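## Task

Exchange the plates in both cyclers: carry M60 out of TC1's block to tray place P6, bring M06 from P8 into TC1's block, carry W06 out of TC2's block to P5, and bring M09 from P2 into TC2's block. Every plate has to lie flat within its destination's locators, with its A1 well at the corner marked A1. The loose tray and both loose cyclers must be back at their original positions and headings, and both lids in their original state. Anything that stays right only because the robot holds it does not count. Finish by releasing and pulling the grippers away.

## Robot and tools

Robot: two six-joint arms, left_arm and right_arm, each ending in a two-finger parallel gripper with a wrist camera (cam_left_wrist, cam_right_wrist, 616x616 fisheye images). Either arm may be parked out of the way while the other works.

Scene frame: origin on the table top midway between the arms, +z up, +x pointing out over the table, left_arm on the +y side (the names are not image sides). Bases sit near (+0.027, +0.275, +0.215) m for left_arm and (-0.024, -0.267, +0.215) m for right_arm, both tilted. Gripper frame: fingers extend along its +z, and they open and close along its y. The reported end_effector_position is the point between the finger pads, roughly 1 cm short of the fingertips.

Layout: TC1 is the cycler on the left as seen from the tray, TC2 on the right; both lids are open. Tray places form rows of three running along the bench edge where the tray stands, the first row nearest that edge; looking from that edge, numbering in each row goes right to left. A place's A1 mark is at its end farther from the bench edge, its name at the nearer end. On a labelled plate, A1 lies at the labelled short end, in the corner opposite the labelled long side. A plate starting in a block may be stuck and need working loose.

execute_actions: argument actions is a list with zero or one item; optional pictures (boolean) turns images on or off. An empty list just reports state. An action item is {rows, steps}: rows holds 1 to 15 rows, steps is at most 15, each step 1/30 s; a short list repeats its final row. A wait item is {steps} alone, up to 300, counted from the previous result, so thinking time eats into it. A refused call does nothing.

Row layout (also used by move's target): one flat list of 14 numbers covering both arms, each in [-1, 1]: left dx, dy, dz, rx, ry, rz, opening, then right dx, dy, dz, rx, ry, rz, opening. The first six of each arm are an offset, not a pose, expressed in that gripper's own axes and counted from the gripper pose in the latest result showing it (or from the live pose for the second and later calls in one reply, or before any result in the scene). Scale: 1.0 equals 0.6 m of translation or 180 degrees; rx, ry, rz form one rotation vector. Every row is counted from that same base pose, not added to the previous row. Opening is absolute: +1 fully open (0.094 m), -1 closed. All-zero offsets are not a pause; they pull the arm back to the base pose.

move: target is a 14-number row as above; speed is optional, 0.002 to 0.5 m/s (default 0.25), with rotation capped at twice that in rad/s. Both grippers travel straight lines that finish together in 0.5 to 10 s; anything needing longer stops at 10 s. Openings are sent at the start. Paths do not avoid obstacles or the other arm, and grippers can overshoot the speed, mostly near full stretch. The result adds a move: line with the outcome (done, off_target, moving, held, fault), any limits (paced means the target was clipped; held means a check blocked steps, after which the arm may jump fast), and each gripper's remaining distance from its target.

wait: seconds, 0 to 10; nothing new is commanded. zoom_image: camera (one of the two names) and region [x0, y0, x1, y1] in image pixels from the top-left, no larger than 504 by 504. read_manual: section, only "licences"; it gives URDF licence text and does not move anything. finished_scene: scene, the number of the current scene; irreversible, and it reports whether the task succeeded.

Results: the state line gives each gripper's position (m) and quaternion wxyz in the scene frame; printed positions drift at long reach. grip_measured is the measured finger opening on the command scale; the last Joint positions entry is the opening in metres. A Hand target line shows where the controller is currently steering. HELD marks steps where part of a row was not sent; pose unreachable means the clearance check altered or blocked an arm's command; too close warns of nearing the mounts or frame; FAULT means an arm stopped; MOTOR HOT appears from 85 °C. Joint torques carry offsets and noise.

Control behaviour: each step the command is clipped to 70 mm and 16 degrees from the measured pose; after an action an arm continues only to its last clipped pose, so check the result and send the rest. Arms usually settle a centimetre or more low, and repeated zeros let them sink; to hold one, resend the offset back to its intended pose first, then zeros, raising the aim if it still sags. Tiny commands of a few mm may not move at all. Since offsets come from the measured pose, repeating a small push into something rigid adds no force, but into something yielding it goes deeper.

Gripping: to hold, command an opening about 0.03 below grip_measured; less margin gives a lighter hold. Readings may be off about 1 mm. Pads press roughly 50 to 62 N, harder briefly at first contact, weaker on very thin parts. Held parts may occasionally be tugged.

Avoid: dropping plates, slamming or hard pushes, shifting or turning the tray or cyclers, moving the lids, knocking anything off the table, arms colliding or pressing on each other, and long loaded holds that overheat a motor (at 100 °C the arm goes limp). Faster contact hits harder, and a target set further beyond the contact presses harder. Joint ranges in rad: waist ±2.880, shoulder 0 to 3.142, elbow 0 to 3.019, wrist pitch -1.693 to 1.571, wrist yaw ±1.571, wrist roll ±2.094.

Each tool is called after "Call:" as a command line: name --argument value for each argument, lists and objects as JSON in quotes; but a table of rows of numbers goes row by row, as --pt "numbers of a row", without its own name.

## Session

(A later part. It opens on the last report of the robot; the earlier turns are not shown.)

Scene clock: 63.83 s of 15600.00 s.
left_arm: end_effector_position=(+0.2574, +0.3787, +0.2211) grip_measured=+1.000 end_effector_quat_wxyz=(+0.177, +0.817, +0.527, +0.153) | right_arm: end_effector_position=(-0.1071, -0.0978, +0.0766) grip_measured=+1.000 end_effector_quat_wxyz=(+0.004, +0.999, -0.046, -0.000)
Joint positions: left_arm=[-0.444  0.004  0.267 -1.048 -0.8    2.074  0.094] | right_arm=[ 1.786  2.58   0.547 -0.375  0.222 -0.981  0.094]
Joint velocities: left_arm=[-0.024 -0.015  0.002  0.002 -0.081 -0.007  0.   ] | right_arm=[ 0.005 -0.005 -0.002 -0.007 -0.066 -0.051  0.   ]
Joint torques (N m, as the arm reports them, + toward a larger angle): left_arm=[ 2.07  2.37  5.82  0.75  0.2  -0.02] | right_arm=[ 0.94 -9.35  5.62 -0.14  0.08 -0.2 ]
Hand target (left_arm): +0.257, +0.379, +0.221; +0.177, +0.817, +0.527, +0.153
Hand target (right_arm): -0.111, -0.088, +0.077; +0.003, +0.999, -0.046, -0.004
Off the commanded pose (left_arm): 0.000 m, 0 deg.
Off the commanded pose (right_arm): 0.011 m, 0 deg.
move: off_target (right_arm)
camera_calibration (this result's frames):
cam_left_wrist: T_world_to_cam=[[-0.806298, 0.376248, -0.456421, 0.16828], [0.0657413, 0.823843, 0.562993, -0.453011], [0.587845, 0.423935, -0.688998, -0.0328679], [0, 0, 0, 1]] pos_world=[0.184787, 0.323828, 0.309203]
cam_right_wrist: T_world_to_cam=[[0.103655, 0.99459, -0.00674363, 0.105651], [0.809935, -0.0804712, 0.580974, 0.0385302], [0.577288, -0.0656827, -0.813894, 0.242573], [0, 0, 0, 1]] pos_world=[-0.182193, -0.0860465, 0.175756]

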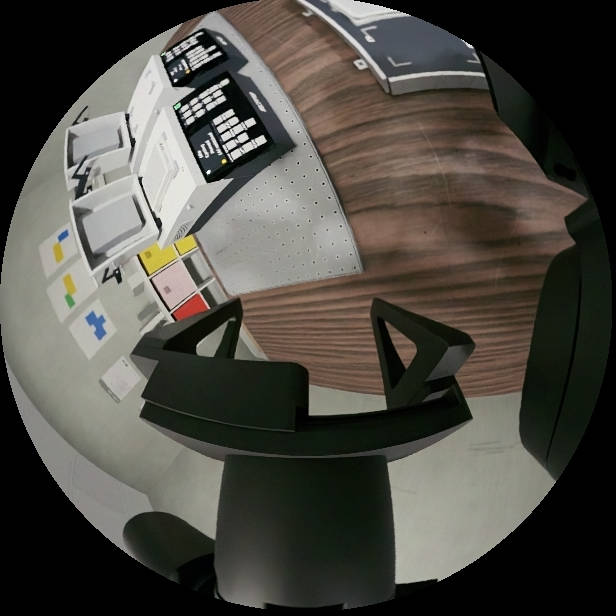

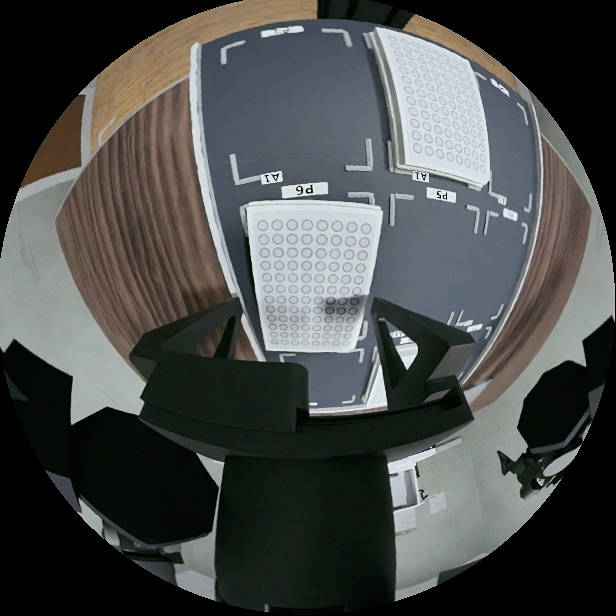

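Call:
move --target '[0,0,0,0,0,0,1, 0,-0.004,0.042,0,0,0,1]' --speed 0.05

Call:
move --target '[0,0,0,0,0,0,1, 0,0,0,0,0,0,0.45]'

Call:
move --target '[0,0,0,0,0,0,1, 0,0,-0.03,0,0,-0.028,0.45]' --speed 0.05

Scene clock: 66.03 s of 15600.00 s.
left_arm: end_effector_position=(+0.2574, +0.3787, +0.2211) grip_measured=+1.000 end_effector_quat_wxyz=(+0.177, +0.817, +0.527, +0.153) | right_arm: end_effector_position=(-0.1055, -0.0985, +0.0534) grip_measured=+1.000 end_effector_quat_wxyz=(+0.004, +0.999, -0.045, +0.004)
Joint positions: left_arm=[-0.444  0.004  0.267 -1.048 -0.8    2.074  0.094] | right_arm=[ 1.749  2.662  0.547 -0.291  0.256 -1.006  0.094]
Joint velocities: left_arm=[-0.005 -0.005 -0.017  0.017  0.051 -0.022  0.   ] | right_arm=[ 0.005 -0.005 -0.007  0.002  0.022  0.007  0.   ]
Joint torques (N m, as the arm reports them, + toward a larger angle): left_arm=[ 2.66  2.42  5.8   0.72  0.21 -0.05] | right_arm=[ 1.03 -9.93  3.12  0.86  0.08 -0.26]
Hand target (left_arm): +0.257, +0.379, +0.221; +0.177, +0.817, +0.527, +0.153
Hand target (right_arm): -0.107, -0.096, +0.051; +0.004, +0.999, -0.046, -0.000
Off the commanded pose (left_arm): 0.000 m, 0 deg.
Off the commanded pose (right_arm): 0.004 m, 0 deg.
move: done
camera_calibration (this result's frames):
cam_left_wrist: T_world_to_cam=[[-0.806298, 0.376248, -0.456421, 0.16828], [0.0657413, 0.823843, 0.562993, -0.453011], [0.587845, 0.423935, -0.688998, -0.0328679], [0, 0, 0, 1]] pos_world=[0.184787, 0.323828, 0.309203]
cam_right_wrist: T_world_to_cam=[[0.103573, 0.994599, -0.00677802, 0.105993], [0.80532, -0.0798594, 0.587437, 0.0499043], [0.583722, -0.0663013, -0.809242, 0.223181], [0, 0, 0, 1]] pos_world=[-0.181443, -0.0866382, 0.15201]

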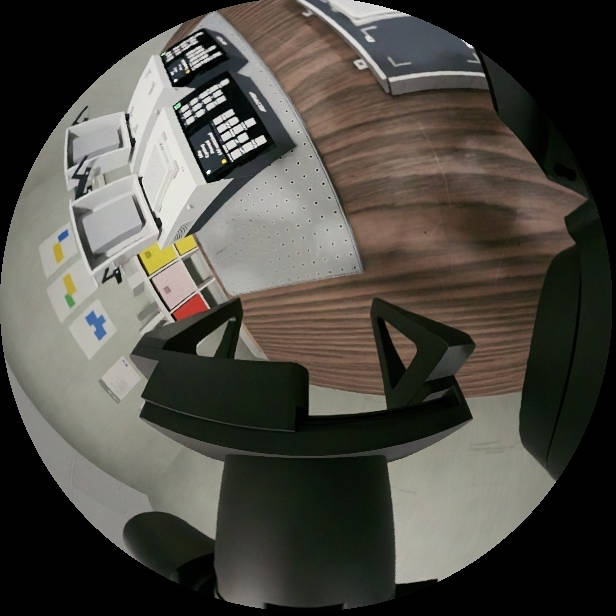

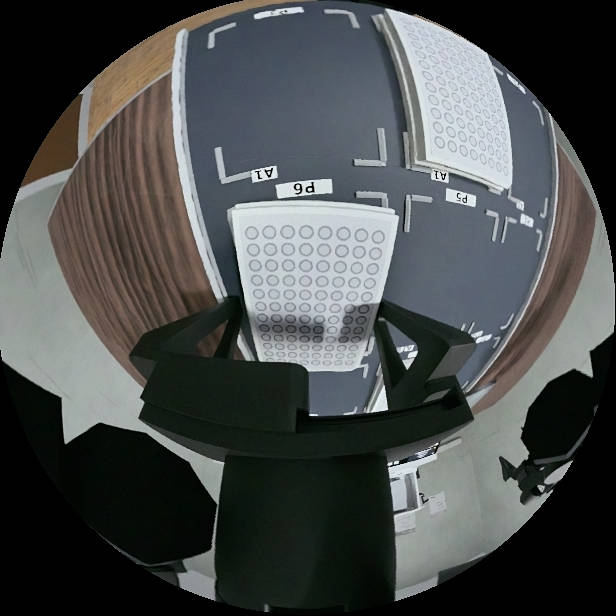

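Scene clock: 66.53 s of 15600.00 s.
left_arm: end_effector_position=(+0.2574, +0.3787, +0.2211) grip_measured=+1.000 end_effector_quat_wxyz=(+0.177, +0.817, +0.527, +0.153) | right_arm: end_effector_position=(-0.1055, -0.0985, +0.0534) grip_measured=+0.765 end_effector_quat_wxyz=(+0.004, +0.999, -0.045, +0.004)
Joint positions: left_arm=[-0.444  0.004  0.267 -1.048 -0.8    2.074  0.094] | right_arm=[ 1.749  2.662  0.547 -0.291  0.256 -1.006  0.083]
Joint velocities: left_arm=[-0.015  0.005 -0.002 -0.017 -0.051  0.022  0.   ] | right_arm=[ 0.024  0.005 -0.012 -0.012  0.007 -0.022  0.001]
Joint torques (N m, as the arm reports them, + toward a larger angle): left_arm=[ 2.    2.36  5.82  0.75  0.23 -0.04] | right_arm=[  2.13 -10.3    2.79   0.29  -0.01  -0.14]
Hand target (left_arm): +0.257, +0.379, +0.221; +0.177, +0.817, +0.527, +0.153
Hand target (right_arm): -0.106, -0.098, +0.053; +0.004, +0.999, -0.045, +0.004
Off the commanded pose (left_arm): 0.000 m, 0 deg.
Off the commanded pose (right_arm): 0.000 m, 0 deg.
move: done
camera_calibration (this result's frames):
cam_left_wrist: T_world_to_cam=[[-0.806298, 0.376248, -0.456421, 0.16828], [0.0657413, 0.823843, 0.562993, -0.453011], [0.587845, 0.423935, -0.688998, -0.0328679], [0, 0, 0, 1]] pos_world=[0.184787, 0.323828, 0.309203]
cam_right_wrist: T_world_to_cam=[[0.103573, 0.994599, -0.00677802, 0.105993], [0.80532, -0.0798594, 0.587437, 0.0499043], [0.583722, -0.0663013, -0.809242, 0.223181], [0, 0, 0, 1]] pos_world=[-0.181443, -0.0866382, 0.15201]

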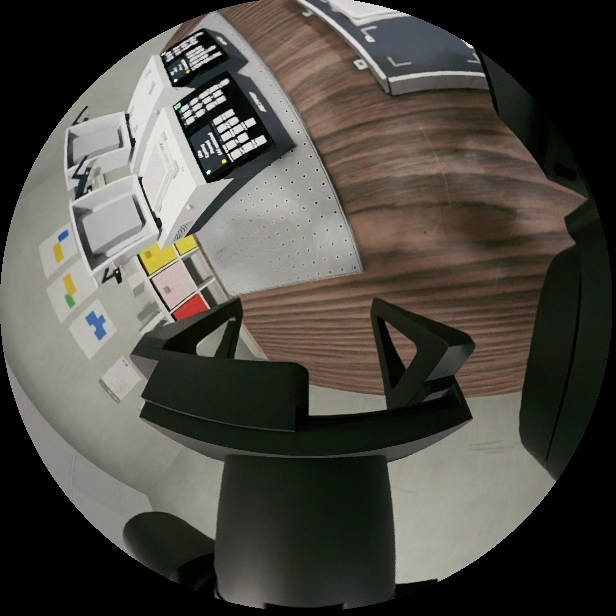

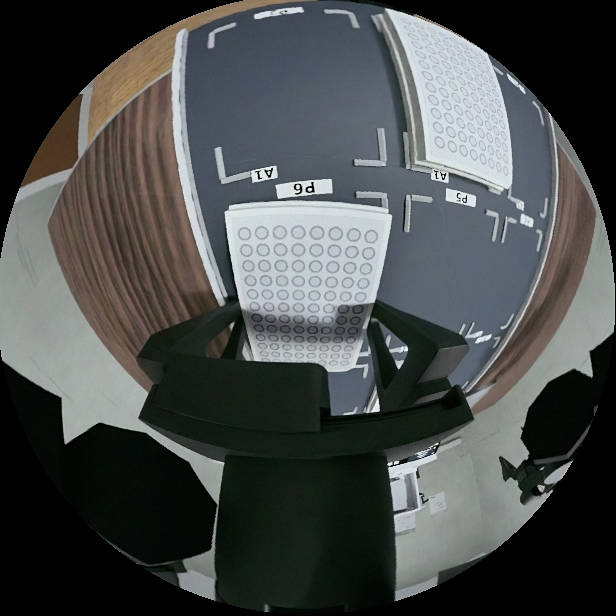

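Scene clock: 67.67 s of 15600.00 s.
left_arm: end_effector_position=(+0.2574, +0.3787, +0.2211) grip_measured=+1.000 end_effector_quat_wxyz=(+0.177, +0.817, +0.527, +0.153) | right_arm: end_effector_position=(-0.1054, -0.0985, +0.0686) grip_measured=+0.765 end_effector_quat_wxyz=(+0.007, +1.000, -0.011, +0.001)
Joint positions: left_arm=[-0.444  0.004  0.267 -1.048 -0.8    2.074  0.094] | right_arm=[ 1.767  2.607  0.547 -0.351  0.237 -1.062  0.083]
Joint velocities: left_arm=[-0.005 -0.015 -0.012 -0.002  0.022  0.007  0.   ] | right_arm=[ 0.005 -0.005  0.002 -0.022 -0.051 -0.022 -0.   ]
Joint torques (N m, as the arm reports them, + toward a larger angle): left_arm=[ 2.31  2.31  5.79  0.69  0.24 -0.03] | right_arm=[  3.03 -10.86   3.28  -0.21  -0.13  -0.21]
Hand target (left_arm): +0.257, +0.379, +0.221; +0.177, +0.817, +0.527, +0.153
Hand target (right_arm): -0.106, -0.098, +0.072; +0.004, +1.000, -0.001, +0.004
Off the commanded pose (left_arm): 0.000 m, 0 deg.
Off the commanded pose (right_arm): 0.003 m, 1 deg.
move: done
camera_calibration (this result's frames):
cam_left_wrist: T_world_to_cam=[[-0.806298, 0.376248, -0.456421, 0.16828], [0.0657413, 0.823843, 0.562993, -0.453011], [0.587845, 0.423935, -0.688998, -0.0328679], [0, 0, 0, 1]] pos_world=[0.184787, 0.323828, 0.309203]
cam_right_wrist: T_world_to_cam=[[0.0347651, 0.999318, -0.012467, 0.0997501], [0.812002, -0.0209719, 0.583278, 0.0476503], [0.582619, -0.030401, -0.812177, 0.239024], [0, 0, 0, 1]] pos_world=[-0.18142, -0.0914162, 0.16758]

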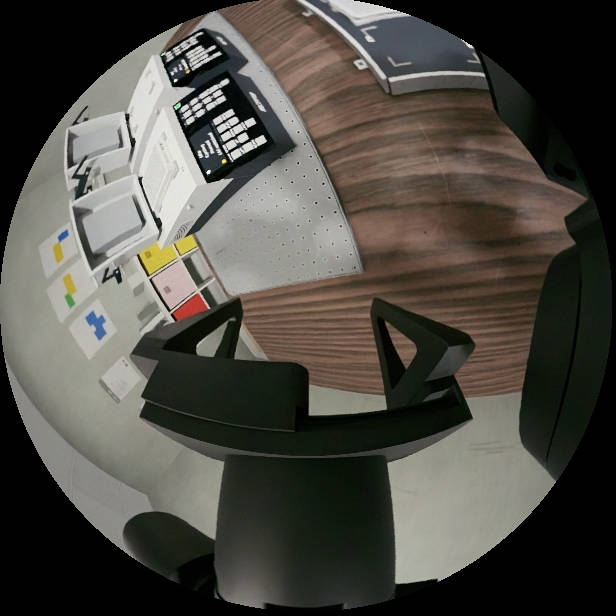

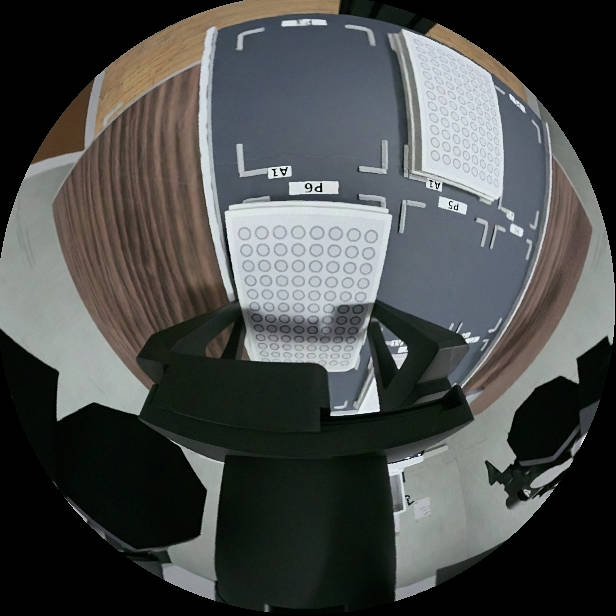

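Call:
move --target '[0,0,0,0,0,0,1, -0.006,-0.012,0.02,0,0,-0.008,0.45]' --speed 0.04

Scene clock: 69.03 s of 15600.00 s.
left_arm: end_effector_position=(+0.2574, +0.3787, +0.2211) grip_measured=+1.000 end_effector_quat_wxyz=(+0.177, +0.817, +0.527, +0.153) | right_arm: end_effector_position=(-0.1033, -0.1031, +0.0576) grip_measured=+0.765 end_effector_quat_wxyz=(+0.013, +1.000, +0.003, +0.009)
Joint positions: left_arm=[-0.444  0.004  0.267 -1.048 -0.8    2.074  0.094] | right_arm=[ 1.759  2.648  0.547 -0.328  0.25  -1.092  0.083]
Joint velocities: left_arm=[-0.005 -0.015 -0.007  0.002  0.037  0.007  0.   ] | right_arm=[-0.015 -0.015  0.012 -0.002  0.007 -0.007 -0.   ]
Joint torques (N m, as the arm reports them, + toward a larger angle): left_arm=[ 2.15  2.13  5.96  0.62  0.21 -0.03] | right_arm=[ 0.72 -9.25  4.69  0.8   0.08 -0.21]
Hand target (left_arm): +0.257, +0.379, +0.221; +0.177, +0.817, +0.527, +0.153
Hand target (right_arm): -0.109, -0.091, +0.057; +0.006, +1.000, +0.001, +0.001
Off the commanded pose (left_arm): 0.000 m, 0 deg.
Off the commanded pose (right_arm): 0.013 m, 1 deg.
move: off_target (right_arm)
camera_calibration (this result's frames):
cam_left_wrist: T_world_to_cam=[[-0.806298, 0.376248, -0.456421, 0.16828], [0.0657413, 0.823843, 0.562993, -0.453011], [0.587845, 0.423935, -0.688998, -0.0328679], [0, 0, 0, 1]] pos_world=[0.184787, 0.323828, 0.309203]
cam_right_wrist: T_world_to_cam=[[0.00610704, 0.999647, -0.0258668, 0.101956], [0.803359, 0.0104987, 0.595402, 0.053929], [0.595464, -0.0244165, -0.803011, 0.230092], [0, 0, 0, 1]] pos_world=[-0.180958, -0.0968684, 0.155294]

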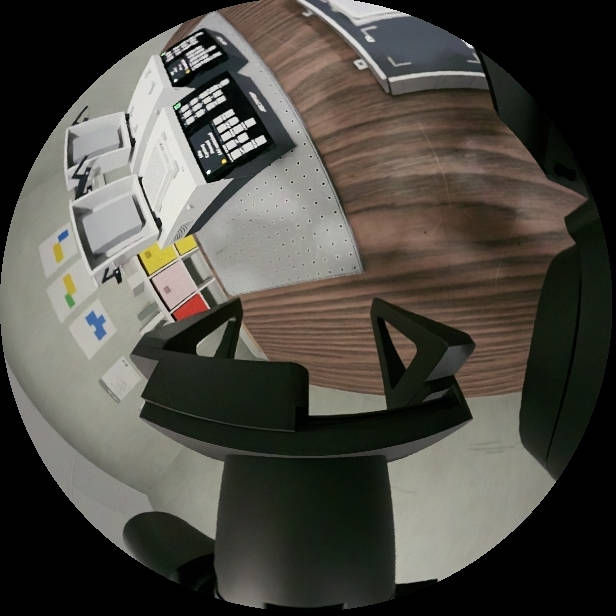

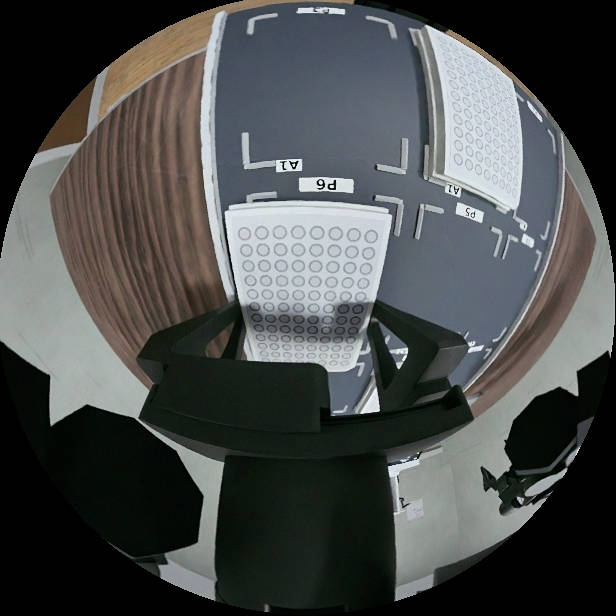

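Call:
move --target '[0,0,0,0,0,0,1, -0.015,-0.035,-0.008,0.006,0,0,0.45]' --speed 0.04

Scene clock: 70.77 s of 15600.00 s.
left_arm: end_effector_position=(+0.2574, +0.3787, +0.2211) grip_measured=+1.000 end_effector_quat_wxyz=(+0.177, +0.817, +0.527, +0.153) | right_arm: end_effector_position=(-0.1082, -0.0909, +0.0608) grip_measured=+0.765 end_effector_quat_wxyz=(+0.009, +1.000, +0.003, +0.008)
Joint positions: left_arm=[-0.444  0.004  0.267 -1.048 -0.8    2.074  0.094] | right_arm=[ 1.759  2.648  0.577 -0.348  0.253 -1.094  0.083]
Joint velocities: left_arm=[-0.015 -0.005 -0.007  0.002 -0.007 -0.022  0.   ] | right_arm=[ 0.005 -0.015  0.002 -0.002 -0.037 -0.037  0.001]
Joint torques (N m, as the arm reports them, + toward a larger angle): left_arm=[ 2.19  2.47  5.93  0.66  0.24 -0.05] | right_arm=[  2.49 -10.16   4.79  -0.21   0.08  -0.13]
Hand target (left_arm): +0.257, +0.379, +0.221; +0.177, +0.817, +0.527, +0.153
Hand target (right_arm): -0.112, -0.082, +0.062; +0.004, +1.000, +0.004, +0.009
Off the commanded pose (left_arm): 0.000 m, 0 deg.
Off the commanded pose (right_arm): 0.010 m, 1 deg.
move: done
camera_calibration (this result's frames):
cam_left_wrist: T_world_to_cam=[[-0.806298, 0.376248, -0.456421, 0.16828], [0.0657413, 0.823843, 0.562993, -0.453011], [0.587845, 0.423935, -0.688998, -0.0328679], [0, 0, 0, 1]] pos_world=[0.184787, 0.323828, 0.309203]
cam_right_wrist: T_world_to_cam=[[0.00612907, 0.999848, -0.016315, 0.0893481], [0.804814, 0.00475106, 0.593509, 0.0555736], [0.593496, -0.0167682, -0.804662, 0.236522], [0, 0, 0, 1]] pos_world=[-0.185649, -0.0856325, 0.158795]

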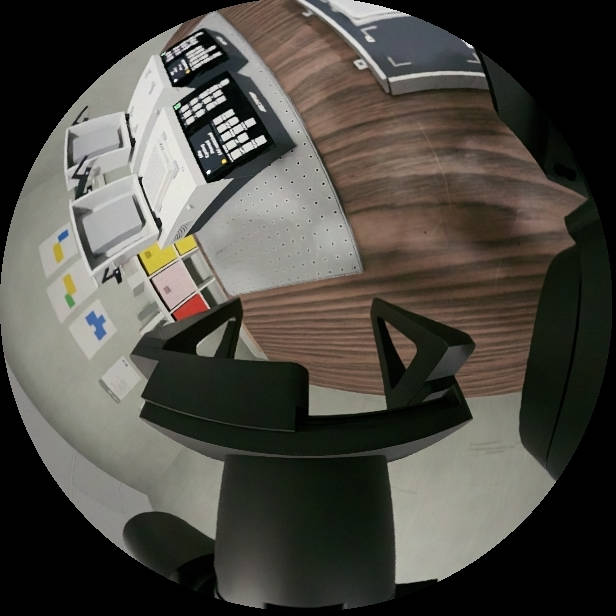

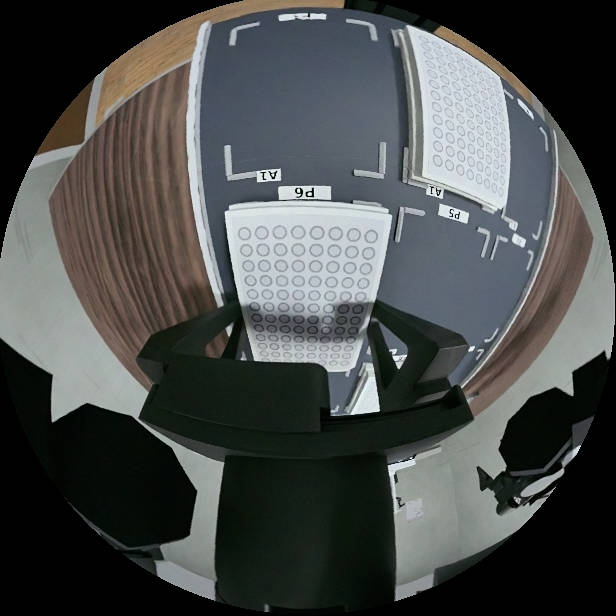

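Good. Lower.

Call:
move --target '[0,0,0,0,0,0,1, 0,0,0.022,0,0,0,0.45]' --speed 0.04

Call:
move --target '[0,0,0,0,0,0,1, 0,0,0,0,0,0,1]'

Call:
move --target '[0,0,0,0,0,0,1, 0,0,-0.12,0,0,0,1]' --speed 0.1

Call:
zoom_image --camera "cam_right_wrist" --region '[200,140,440,380]'

Scene clock: 72.60 s of 15600.00 s.
left_arm: end_effector_position=(+0.2574, +0.3787, +0.2211) grip_measured=+1.000 end_effector_quat_wxyz=(+0.177, +0.817, +0.527, +0.153) | right_arm: end_effector_position=(-0.1084, -0.0898, +0.0518) grip_measured=+0.765 end_effector_quat_wxyz=(+0.004, +1.000, +0.002, +0.010)
Joint positions: left_arm=[-0.444  0.004  0.267 -1.048 -0.8    2.074  0.094] | right_arm=[ 1.75   2.68   0.577 -0.308  0.267 -1.099  0.083]
Joint velocities: left_arm=[-0.005 -0.005  0.002  0.007 -0.007  0.007  0.   ] | right_arm=[-0.005  0.005  0.012  0.002 -0.022  0.022  0.001]
Joint torques (N m, as the arm reports them, + toward a larger angle): left_arm=[ 1.87  2.17  5.85  0.8   0.22 -0.03] | right_arm=[ 1.2  -9.71  2.94  0.78  0.1  -0.22]
Hand target (left_arm): +0.257, +0.379, +0.221; +0.177, +0.817, +0.527, +0.153
Hand target (right_arm): -0.108, -0.091, +0.048; +0.008, +1.000, +0.003, +0.008
Off the commanded pose (left_arm): 0.000 m, 0 deg.
Off the commanded pose (right_arm): 0.004 m, 1 deg.
move: done
camera_calibration (this result's frames):
cam_left_wrist: T_world_to_cam=[[-0.806298, 0.376248, -0.456421, 0.16828], [0.0657413, 0.823843, 0.562993, -0.453011], [0.587845, 0.423935, -0.688998, -0.0328679], [0, 0, 0, 1]] pos_world=[0.184787, 0.323828, 0.309203]
cam_right_wrist: T_world_to_cam=[[0.00907926, 0.999933, -0.00720766, 0.0879032], [0.802521, -0.00298628, 0.596617, 0.0599882], [0.596555, -0.0112011, -0.802494, 0.230172], [0, 0, 0, 1]] pos_world=[-0.18625, -0.0851399, 0.149555]

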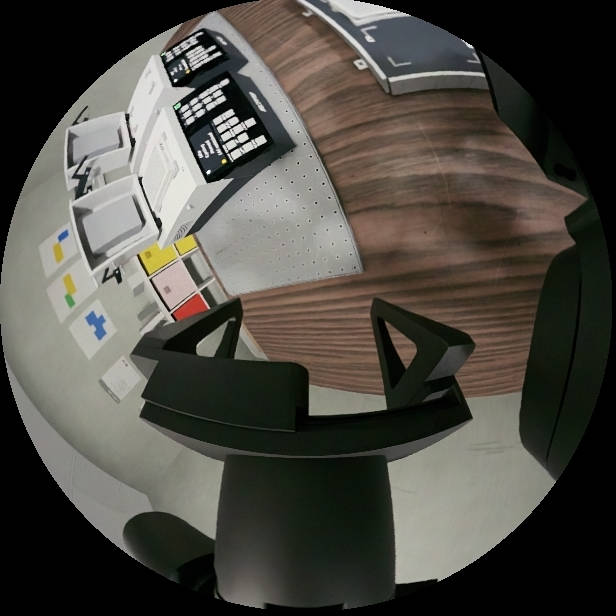

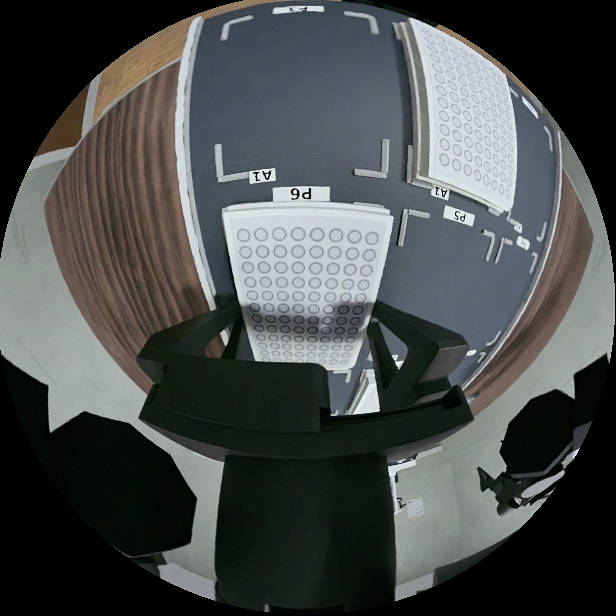

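Scene clock: 73.10 s of 15600.00 s.
left_arm: end_effector_position=(+0.2574, +0.3787, +0.2211) grip_measured=+1.000 end_effector_quat_wxyz=(+0.177, +0.817, +0.527, +0.153) | right_arm: end_effector_position=(-0.1084, -0.0898, +0.0518) grip_measured=+1.000 end_effector_quat_wxyz=(+0.004, +1.000, +0.002, +0.010)
Joint positions: left_arm=[-0.444  0.004  0.267 -1.048 -0.8    2.074  0.094] | right_arm=[ 1.75   2.68   0.577 -0.308  0.267 -1.099  0.094]
Joint velocities: left_arm=[ 0.005  0.005  0.002  0.017 -0.007  0.066  0.   ] | right_arm=[-0.024 -0.005  0.007  0.012  0.037 -0.022  0.   ]
Joint torques (N m, as the arm reports them, + toward a larger angle): left_arm=[ 2.4   2.4   5.93  0.66  0.24 -0.03] | right_arm=[  2.14 -10.15   2.71   0.25  -0.01  -0.14]
Hand target (left_arm): +0.257, +0.379, +0.221; +0.177, +0.817, +0.527, +0.153
Hand target (right_arm): -0.108, -0.090, +0.052; +0.004, +1.000, +0.002, +0.010
Off the commanded pose (left_arm): 0.000 m, 0 deg.
Off the commanded pose (right_arm): 0.000 m, 0 deg.
move: done
camera_calibration (this result's frames):
cam_left_wrist: T_world_to_cam=[[-0.806298, 0.376248, -0.456421, 0.16828], [0.0657413, 0.823843, 0.562993, -0.453011], [0.587845, 0.423935, -0.688998, -0.0328679], [0, 0, 0, 1]] pos_world=[0.184787, 0.323828, 0.309203]
cam_right_wrist: T_world_to_cam=[[0.00907926, 0.999933, -0.00720766, 0.0879032], [0.802521, -0.00298628, 0.596617, 0.0599882], [0.596555, -0.0112011, -0.802494, 0.230172], [0, 0, 0, 1]] pos_world=[-0.18625, -0.0851399, 0.149555]

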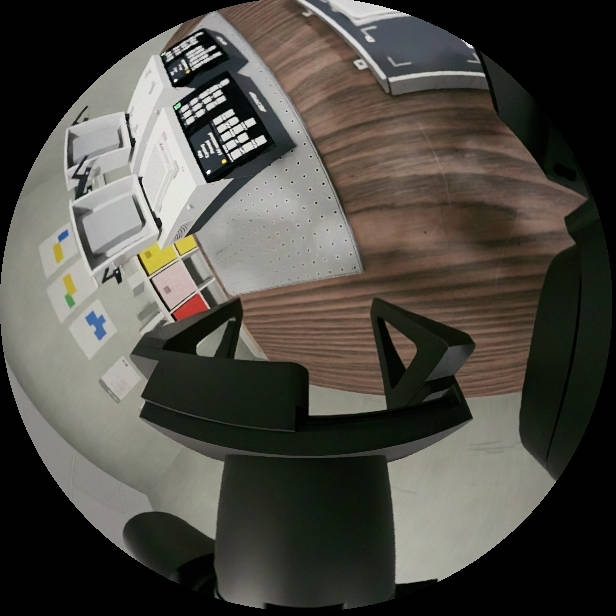

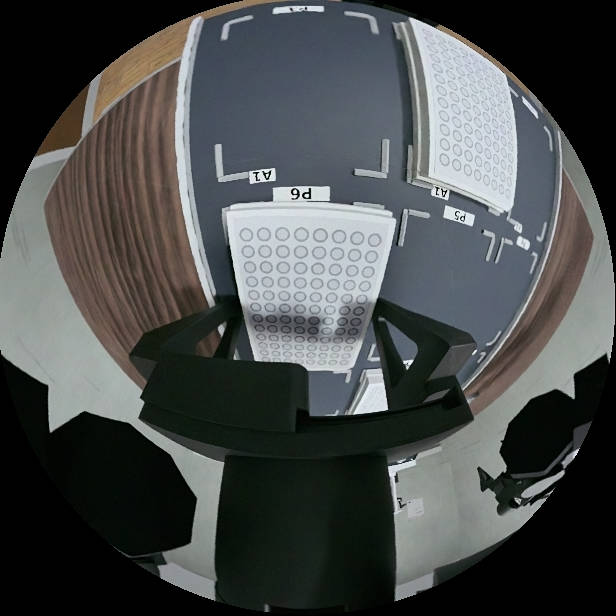

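Scene clock: 74.17 s of 15600.00 s.
left_arm: end_effector_position=(+0.2574, +0.3787, +0.2211) grip_measured=+1.000 end_effector_quat_wxyz=(+0.177, +0.817, +0.527, +0.153) | right_arm: end_effector_position=(-0.1052, -0.0961, +0.1206) grip_measured=+1.000 end_effector_quat_wxyz=(+0.010, +1.000, +0.004, +0.010)
Joint positions: left_arm=[-0.444  0.004  0.267 -1.048 -0.8    2.074  0.094] | right_arm=[ 1.837  2.441  0.577 -0.572  0.195 -1.041  0.094]
Joint velocities: left_arm=[-0.015 -0.005  0.002 -0.012  0.007 -0.022  0.   ] | right_arm=[-0.005  0.005 -0.007 -0.002  0.007  0.051  0.   ]
Joint torques (N m, as the arm reports them, + toward a larger angle): left_arm=[ 2.36  2.    5.91  0.73  0.21 -0.07] | right_arm=[ 2.41 -9.3   6.31 -0.24 -0.12 -0.09]
Hand target (left_arm): +0.257, +0.379, +0.221; +0.177, +0.817, +0.527, +0.153
Hand target (right_arm): -0.110, -0.089, +0.125; +0.004, +1.000, +0.002, +0.010
Off the commanded pose (left_arm): 0.000 m, 0 deg.
Off the commanded pose (right_arm): 0.009 m, 1 deg.
move: done
camera_calibration (this result's frames):
cam_left_wrist: T_world_to_cam=[[-0.806298, 0.376248, -0.456421, 0.16828], [0.0657413, 0.823843, 0.562993, -0.453011], [0.587845, 0.423935, -0.688998, -0.0328679], [0, 0, 0, 1]] pos_world=[0.184787, 0.323828, 0.309203]
cam_right_wrist: T_world_to_cam=[[0.00532917, 0.999795, -0.0195347, 0.0958018], [0.802243, 0.00738753, 0.596952, 0.0173037], [0.596974, -0.0188529, -0.802039, 0.282649], [0, 0, 0, 1]] pos_world=[-0.183126, -0.0905812, 0.218238]

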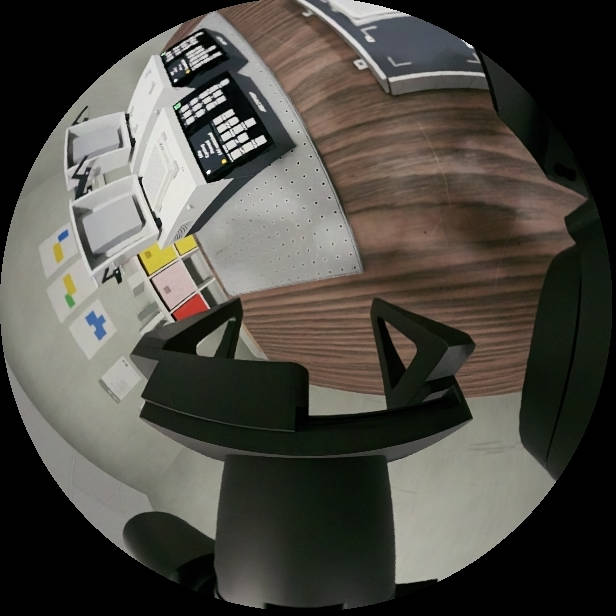

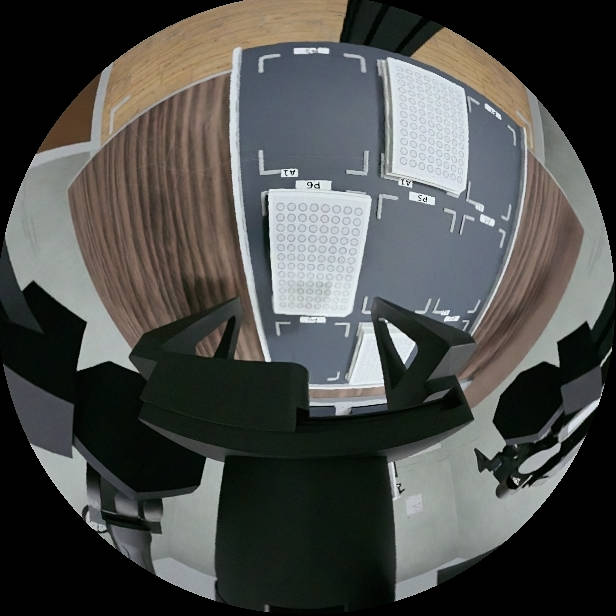

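Region (200, 140, 440, 380) of cam_right_wrist's 616x616 image, scaled by 2.100, with more detail than that image has.

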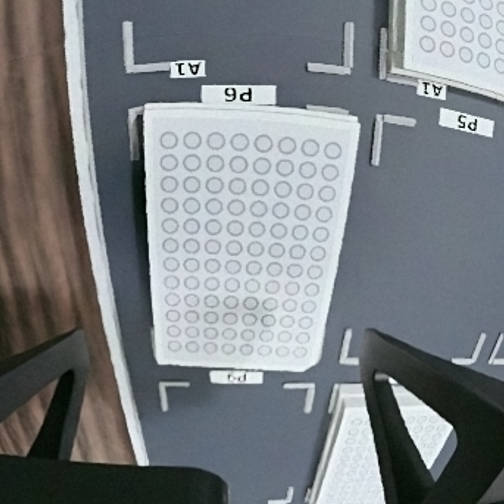

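Call:
move --target '[0,0,0,0,0,0,1, -0.005,-0.012,0.112,0,0,0,1]' --speed 0.08

Scene clock: 76.13 s of 15600.00 s.
left_arm: end_effector_position=(+0.2574, +0.3787, +0.2211) grip_measured=+1.000 end_effector_quat_wxyz=(+0.177, +0.817, +0.527, +0.153) | right_arm: end_effector_position=(-0.1058, -0.0928, +0.0542) grip_measured=+1.000 end_effector_quat_wxyz=(+0.011, +1.000, +0.004, +0.014)
Joint positions: left_arm=[-0.444  0.004  0.267 -1.048 -0.8    2.074  0.094] | right_arm=[ 1.749  2.672  0.577 -0.333  0.269 -1.099  0.094]
Joint velocities: left_arm=[-0.005 -0.005 -0.002 -0.007  0.007  0.007  0.   ] | right_arm=[-0.015 -0.015  0.007 -0.012  0.022 -0.081  0.   ]
Joint torques (N m, as the arm reports them, + toward a larger angle): left_arm=[ 2.23  2.68  5.84  0.7   0.23 -0.02] | right_arm=[  0.98 -10.2    3.19   0.82   0.09  -0.18]
Hand target (left_arm): +0.257, +0.379, +0.221; +0.177, +0.817, +0.527, +0.153
Hand target (right_arm): -0.107, -0.090, +0.052; +0.010, +1.000, +0.004, +0.010
Off the commanded pose (left_arm): 0.000 m, 0 deg.
Off the commanded pose (right_arm): 0.003 m, 0 deg.
move: done
camera_calibration (this result's frames):
cam_left_wrist: T_world_to_cam=[[-0.806298, 0.376248, -0.456421, 0.16828], [0.0657413, 0.823843, 0.562993, -0.453011], [0.587845, 0.423935, -0.688998, -0.0328679], [0, 0, 0, 1]] pos_world=[0.184787, 0.323828, 0.309203]
cam_right_wrist: T_world_to_cam=[[0.0055822, 0.999766, -0.0209178, 0.0912641], [0.797195, 0.00817918, 0.603666, 0.056564], [0.603695, -0.0200454, -0.796963, 0.230131], [0, 0, 0, 1]] pos_world=[-0.184531, -0.0870922, 0.15117]

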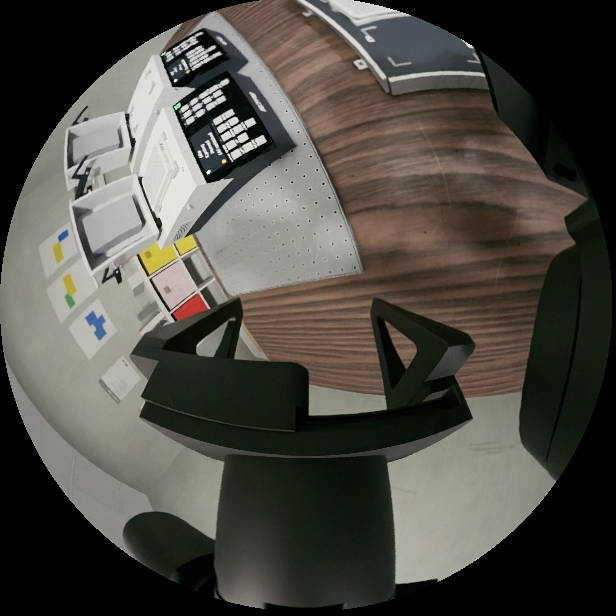

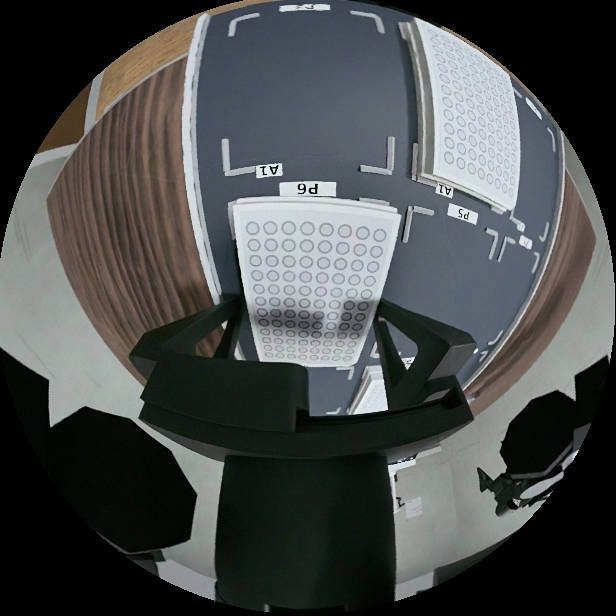

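The gripper is centred on the locators; closing lightly will centre the plate.

Call:
move --target '[0,0,0,0,0,0,1, 0,0,0,0,0,0,0.8]'

Call:
move --target '[0,0,0,0,0,0,1, 0,0,0,0,0,0,1]'

Call:
move --target '[0,0,0,0,0,0,1, 0,0,-0.12,0,0,0,1]' --speed 0.1

Call:
zoom_image --camera "cam_right_wrist" --region '[200,140,440,380]'

Scene clock: 78.77 s of 15600.00 s.
left_arm: end_effector_position=(+0.2574, +0.3787, +0.2211) grip_measured=+1.000 end_effector_quat_wxyz=(+0.177, +0.817, +0.527, +0.153) | right_arm: end_effector_position=(-0.1057, -0.0927, +0.0542) grip_measured=+0.808 end_effector_quat_wxyz=(+0.011, +1.000, +0.005, +0.014)
Joint positions: left_arm=[-0.444  0.004  0.267 -1.048 -0.8    2.074  0.094] | right_arm=[ 1.749  2.672  0.577 -0.333  0.269 -1.101  0.085]
Joint velocities: left_arm=[-0.015 -0.005 -0.002  0.012 -0.051 -0.066  0.   ] | right_arm=[ 0.005 -0.005 -0.007 -0.017 -0.037 -0.081 -0.001]
Joint torques (N m, as the arm reports them, + toward a larger angle): left_arm=[ 1.97  2.23  5.95  0.8   0.22 -0.02] | right_arm=[  2.14 -10.65   2.99   0.22  -0.03  -0.12]
Hand target (left_arm): +0.257, +0.379, +0.221; +0.177, +0.817, +0.527, +0.153
Hand target (right_arm): -0.106, -0.093, +0.054; +0.011, +1.000, +0.004, +0.014
Off the commanded pose (left_arm): 0.000 m, 0 deg.
Off the commanded pose (right_arm): 0.000 m, 0 deg.
move: done
camera_calibration (this result's frames):
cam_left_wrist: T_world_to_cam=[[-0.806298, 0.376248, -0.456421, 0.16828], [0.0657413, 0.823843, 0.562993, -0.453011], [0.587845, 0.423935, -0.688998, -0.0328679], [0, 0, 0, 1]] pos_world=[0.184787, 0.323828, 0.309203]
cam_right_wrist: T_world_to_cam=[[0.00328379, 0.999782, -0.0206283, 0.0909457], [0.796796, 0.00984858, 0.604168, 0.0565549], [0.60424, -0.0184205, -0.79659, 0.230252], [0, 0, 0, 1]] pos_world=[-0.184489, -0.0872415, 0.151124]

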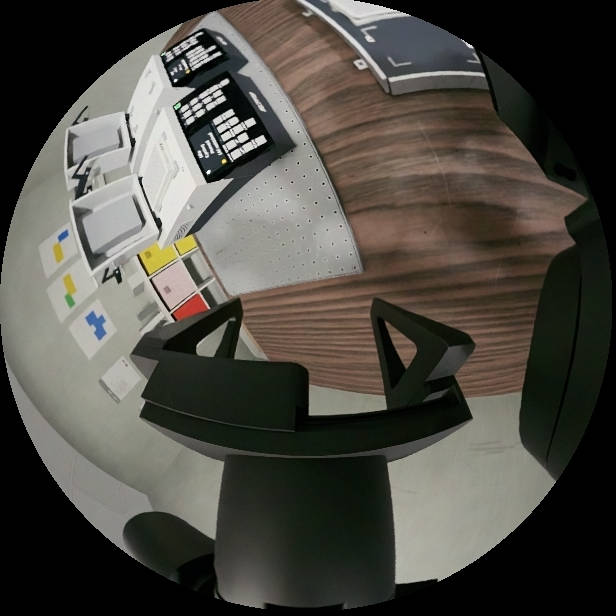

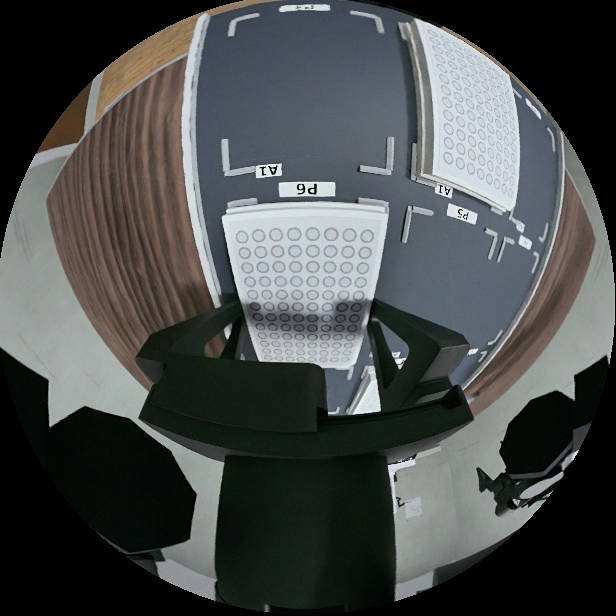

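Scene clock: 79.27 s of 15600.00 s.
left_arm: end_effector_position=(+0.2574, +0.3787, +0.2211) grip_measured=+1.000 end_effector_quat_wxyz=(+0.177, +0.817, +0.527, +0.153) | right_arm: end_effector_position=(-0.1057, -0.0927, +0.0542) grip_measured=+1.000 end_effector_quat_wxyz=(+0.011, +1.000, +0.005, +0.014)
Joint positions: left_arm=[-0.444  0.004  0.267 -1.048 -0.8    2.074  0.094] | right_arm=[ 1.749  2.672  0.577 -0.333  0.269 -1.101  0.094]
Joint velocities: left_arm=[-0.024 -0.005 -0.002 -0.012 -0.037 -0.037  0.   ] | right_arm=[ 0.005 -0.005  0.002 -0.002 -0.007 -0.022  0.   ]
Joint torques (N m, as the arm reports them, + toward a larger angle): left_arm=[ 2.23  2.28  5.83  0.79  0.21 -0.03] | right_arm=[  2.23 -10.59   2.97   0.24  -0.01  -0.14]
Hand target (left_arm): +0.257, +0.379, +0.221; +0.177, +0.817, +0.527, +0.153
Hand target (right_arm): -0.106, -0.093, +0.054; +0.011, +1.000, +0.005, +0.014
Off the commanded pose (left_arm): 0.000 m, 0 deg.
Off the commanded pose (right_arm): 0.000 m, 0 deg.
move: done
camera_calibration (this result's frames):
cam_left_wrist: T_world_to_cam=[[-0.806298, 0.376248, -0.456421, 0.16828], [0.0657413, 0.823843, 0.562993, -0.453011], [0.587845, 0.423935, -0.688998, -0.0328679], [0, 0, 0, 1]] pos_world=[0.184787, 0.323828, 0.309203]
cam_right_wrist: T_world_to_cam=[[0.00328379, 0.999782, -0.0206283, 0.0909457], [0.796796, 0.00984858, 0.604168, 0.0565549], [0.60424, -0.0184205, -0.79659, 0.230252], [0, 0, 0, 1]] pos_world=[-0.184489, -0.0872415, 0.151124]

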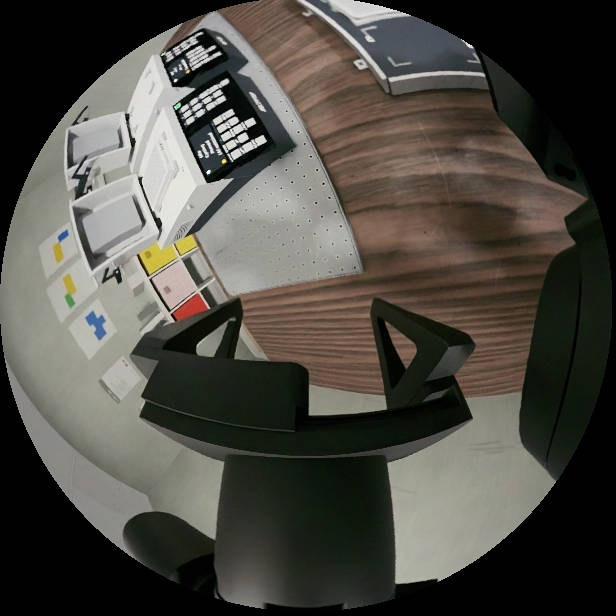

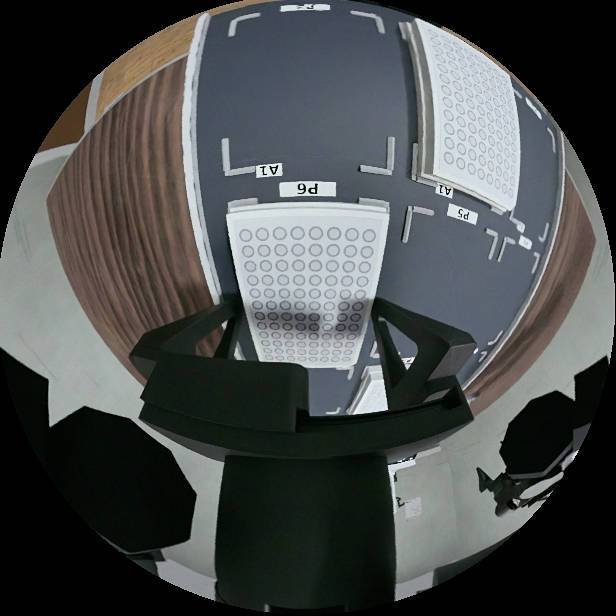

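Scene clock: 80.33 s of 15600.00 s.
left_arm: end_effector_position=(+0.2574, +0.3787, +0.2211) grip_measured=+1.000 end_effector_quat_wxyz=(+0.177, +0.817, +0.527, +0.153) | right_arm: end_effector_position=(-0.1020, -0.1005, +0.1221) grip_measured=+1.000 end_effector_quat_wxyz=(+0.019, +1.000, +0.007, +0.016)
Joint positions: left_arm=[-0.444  0.004  0.267 -1.048 -0.8    2.074  0.094] | right_arm=[ 1.837  2.437  0.577 -0.598  0.197 -1.045  0.094]
Joint velocities: left_arm=[-0.024  0.005  0.007 -0.022 -0.007  0.037  0.   ] | right_arm=[-0.005  0.005 -0.002 -0.002  0.007  0.022  0.   ]
Joint torques (N m, as the arm reports them, + toward a larger angle): left_arm=[ 2.23  2.33  5.86  0.77  0.23 -0.04] | right_arm=[ 3.03 -9.16  6.62 -0.28 -0.11 -0.07]
Hand target (left_arm): +0.257, +0.379, +0.221; +0.177, +0.817, +0.527, +0.153
Hand target (right_arm): -0.108, -0.091, +0.127; +0.011, +1.000, +0.005, +0.014
Off the commanded pose (left_arm): 0.000 m, 0 deg.
Off the commanded pose (right_arm): 0.012 m, 1 deg.
move: off_target (right_arm)
camera_calibration (this result's frames):
cam_left_wrist: T_world_to_cam=[[-0.806298, 0.376248, -0.456421, 0.16828], [0.0657413, 0.823843, 0.562993, -0.453011], [0.587845, 0.423935, -0.688998, -0.0328679], [0, 0, 0, 1]] pos_world=[0.184787, 0.323828, 0.309203]
cam_right_wrist: T_world_to_cam=[[-0.00158793, 0.999311, -0.0370822, 0.101582], [0.795137, 0.0237495, 0.605965, 0.0137077], [0.606428, -0.0285232, -0.794627, 0.280881], [0, 0, 0, 1]] pos_world=[-0.181073, -0.0938261, 0.218656]

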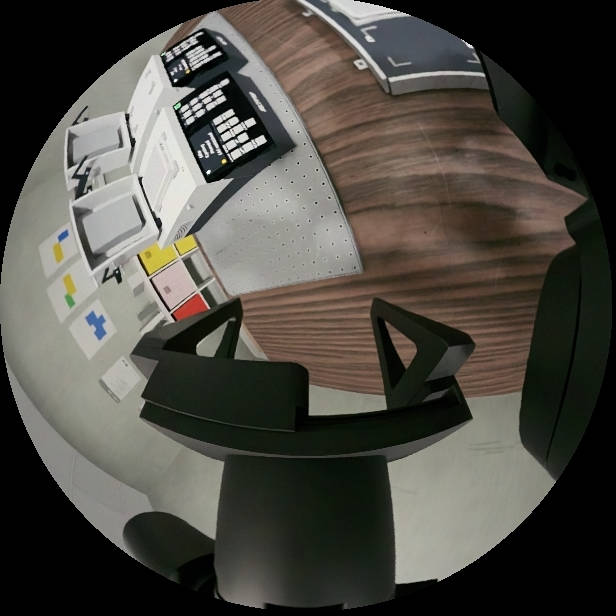

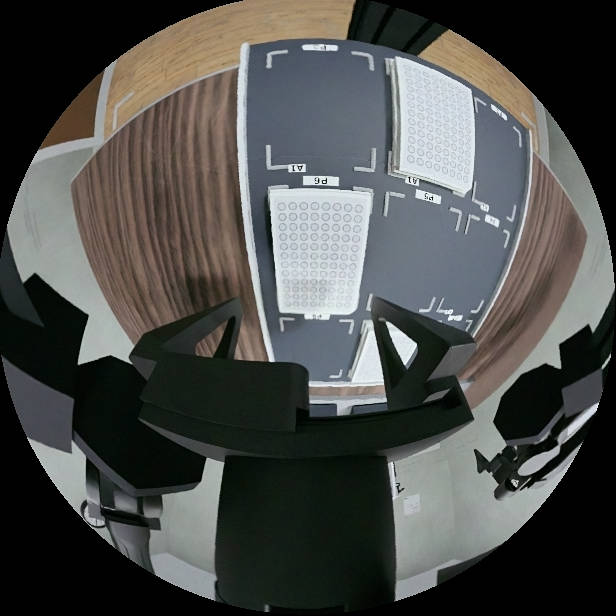

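Region (200, 140, 440, 380) of cam_right_wrist's 616x616 image, scaled by 2.100, with more detail than that image has.

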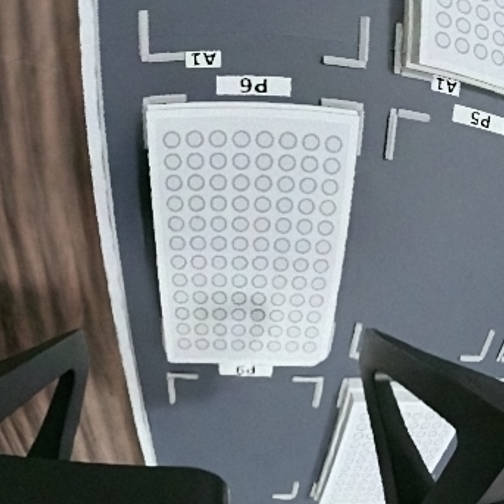

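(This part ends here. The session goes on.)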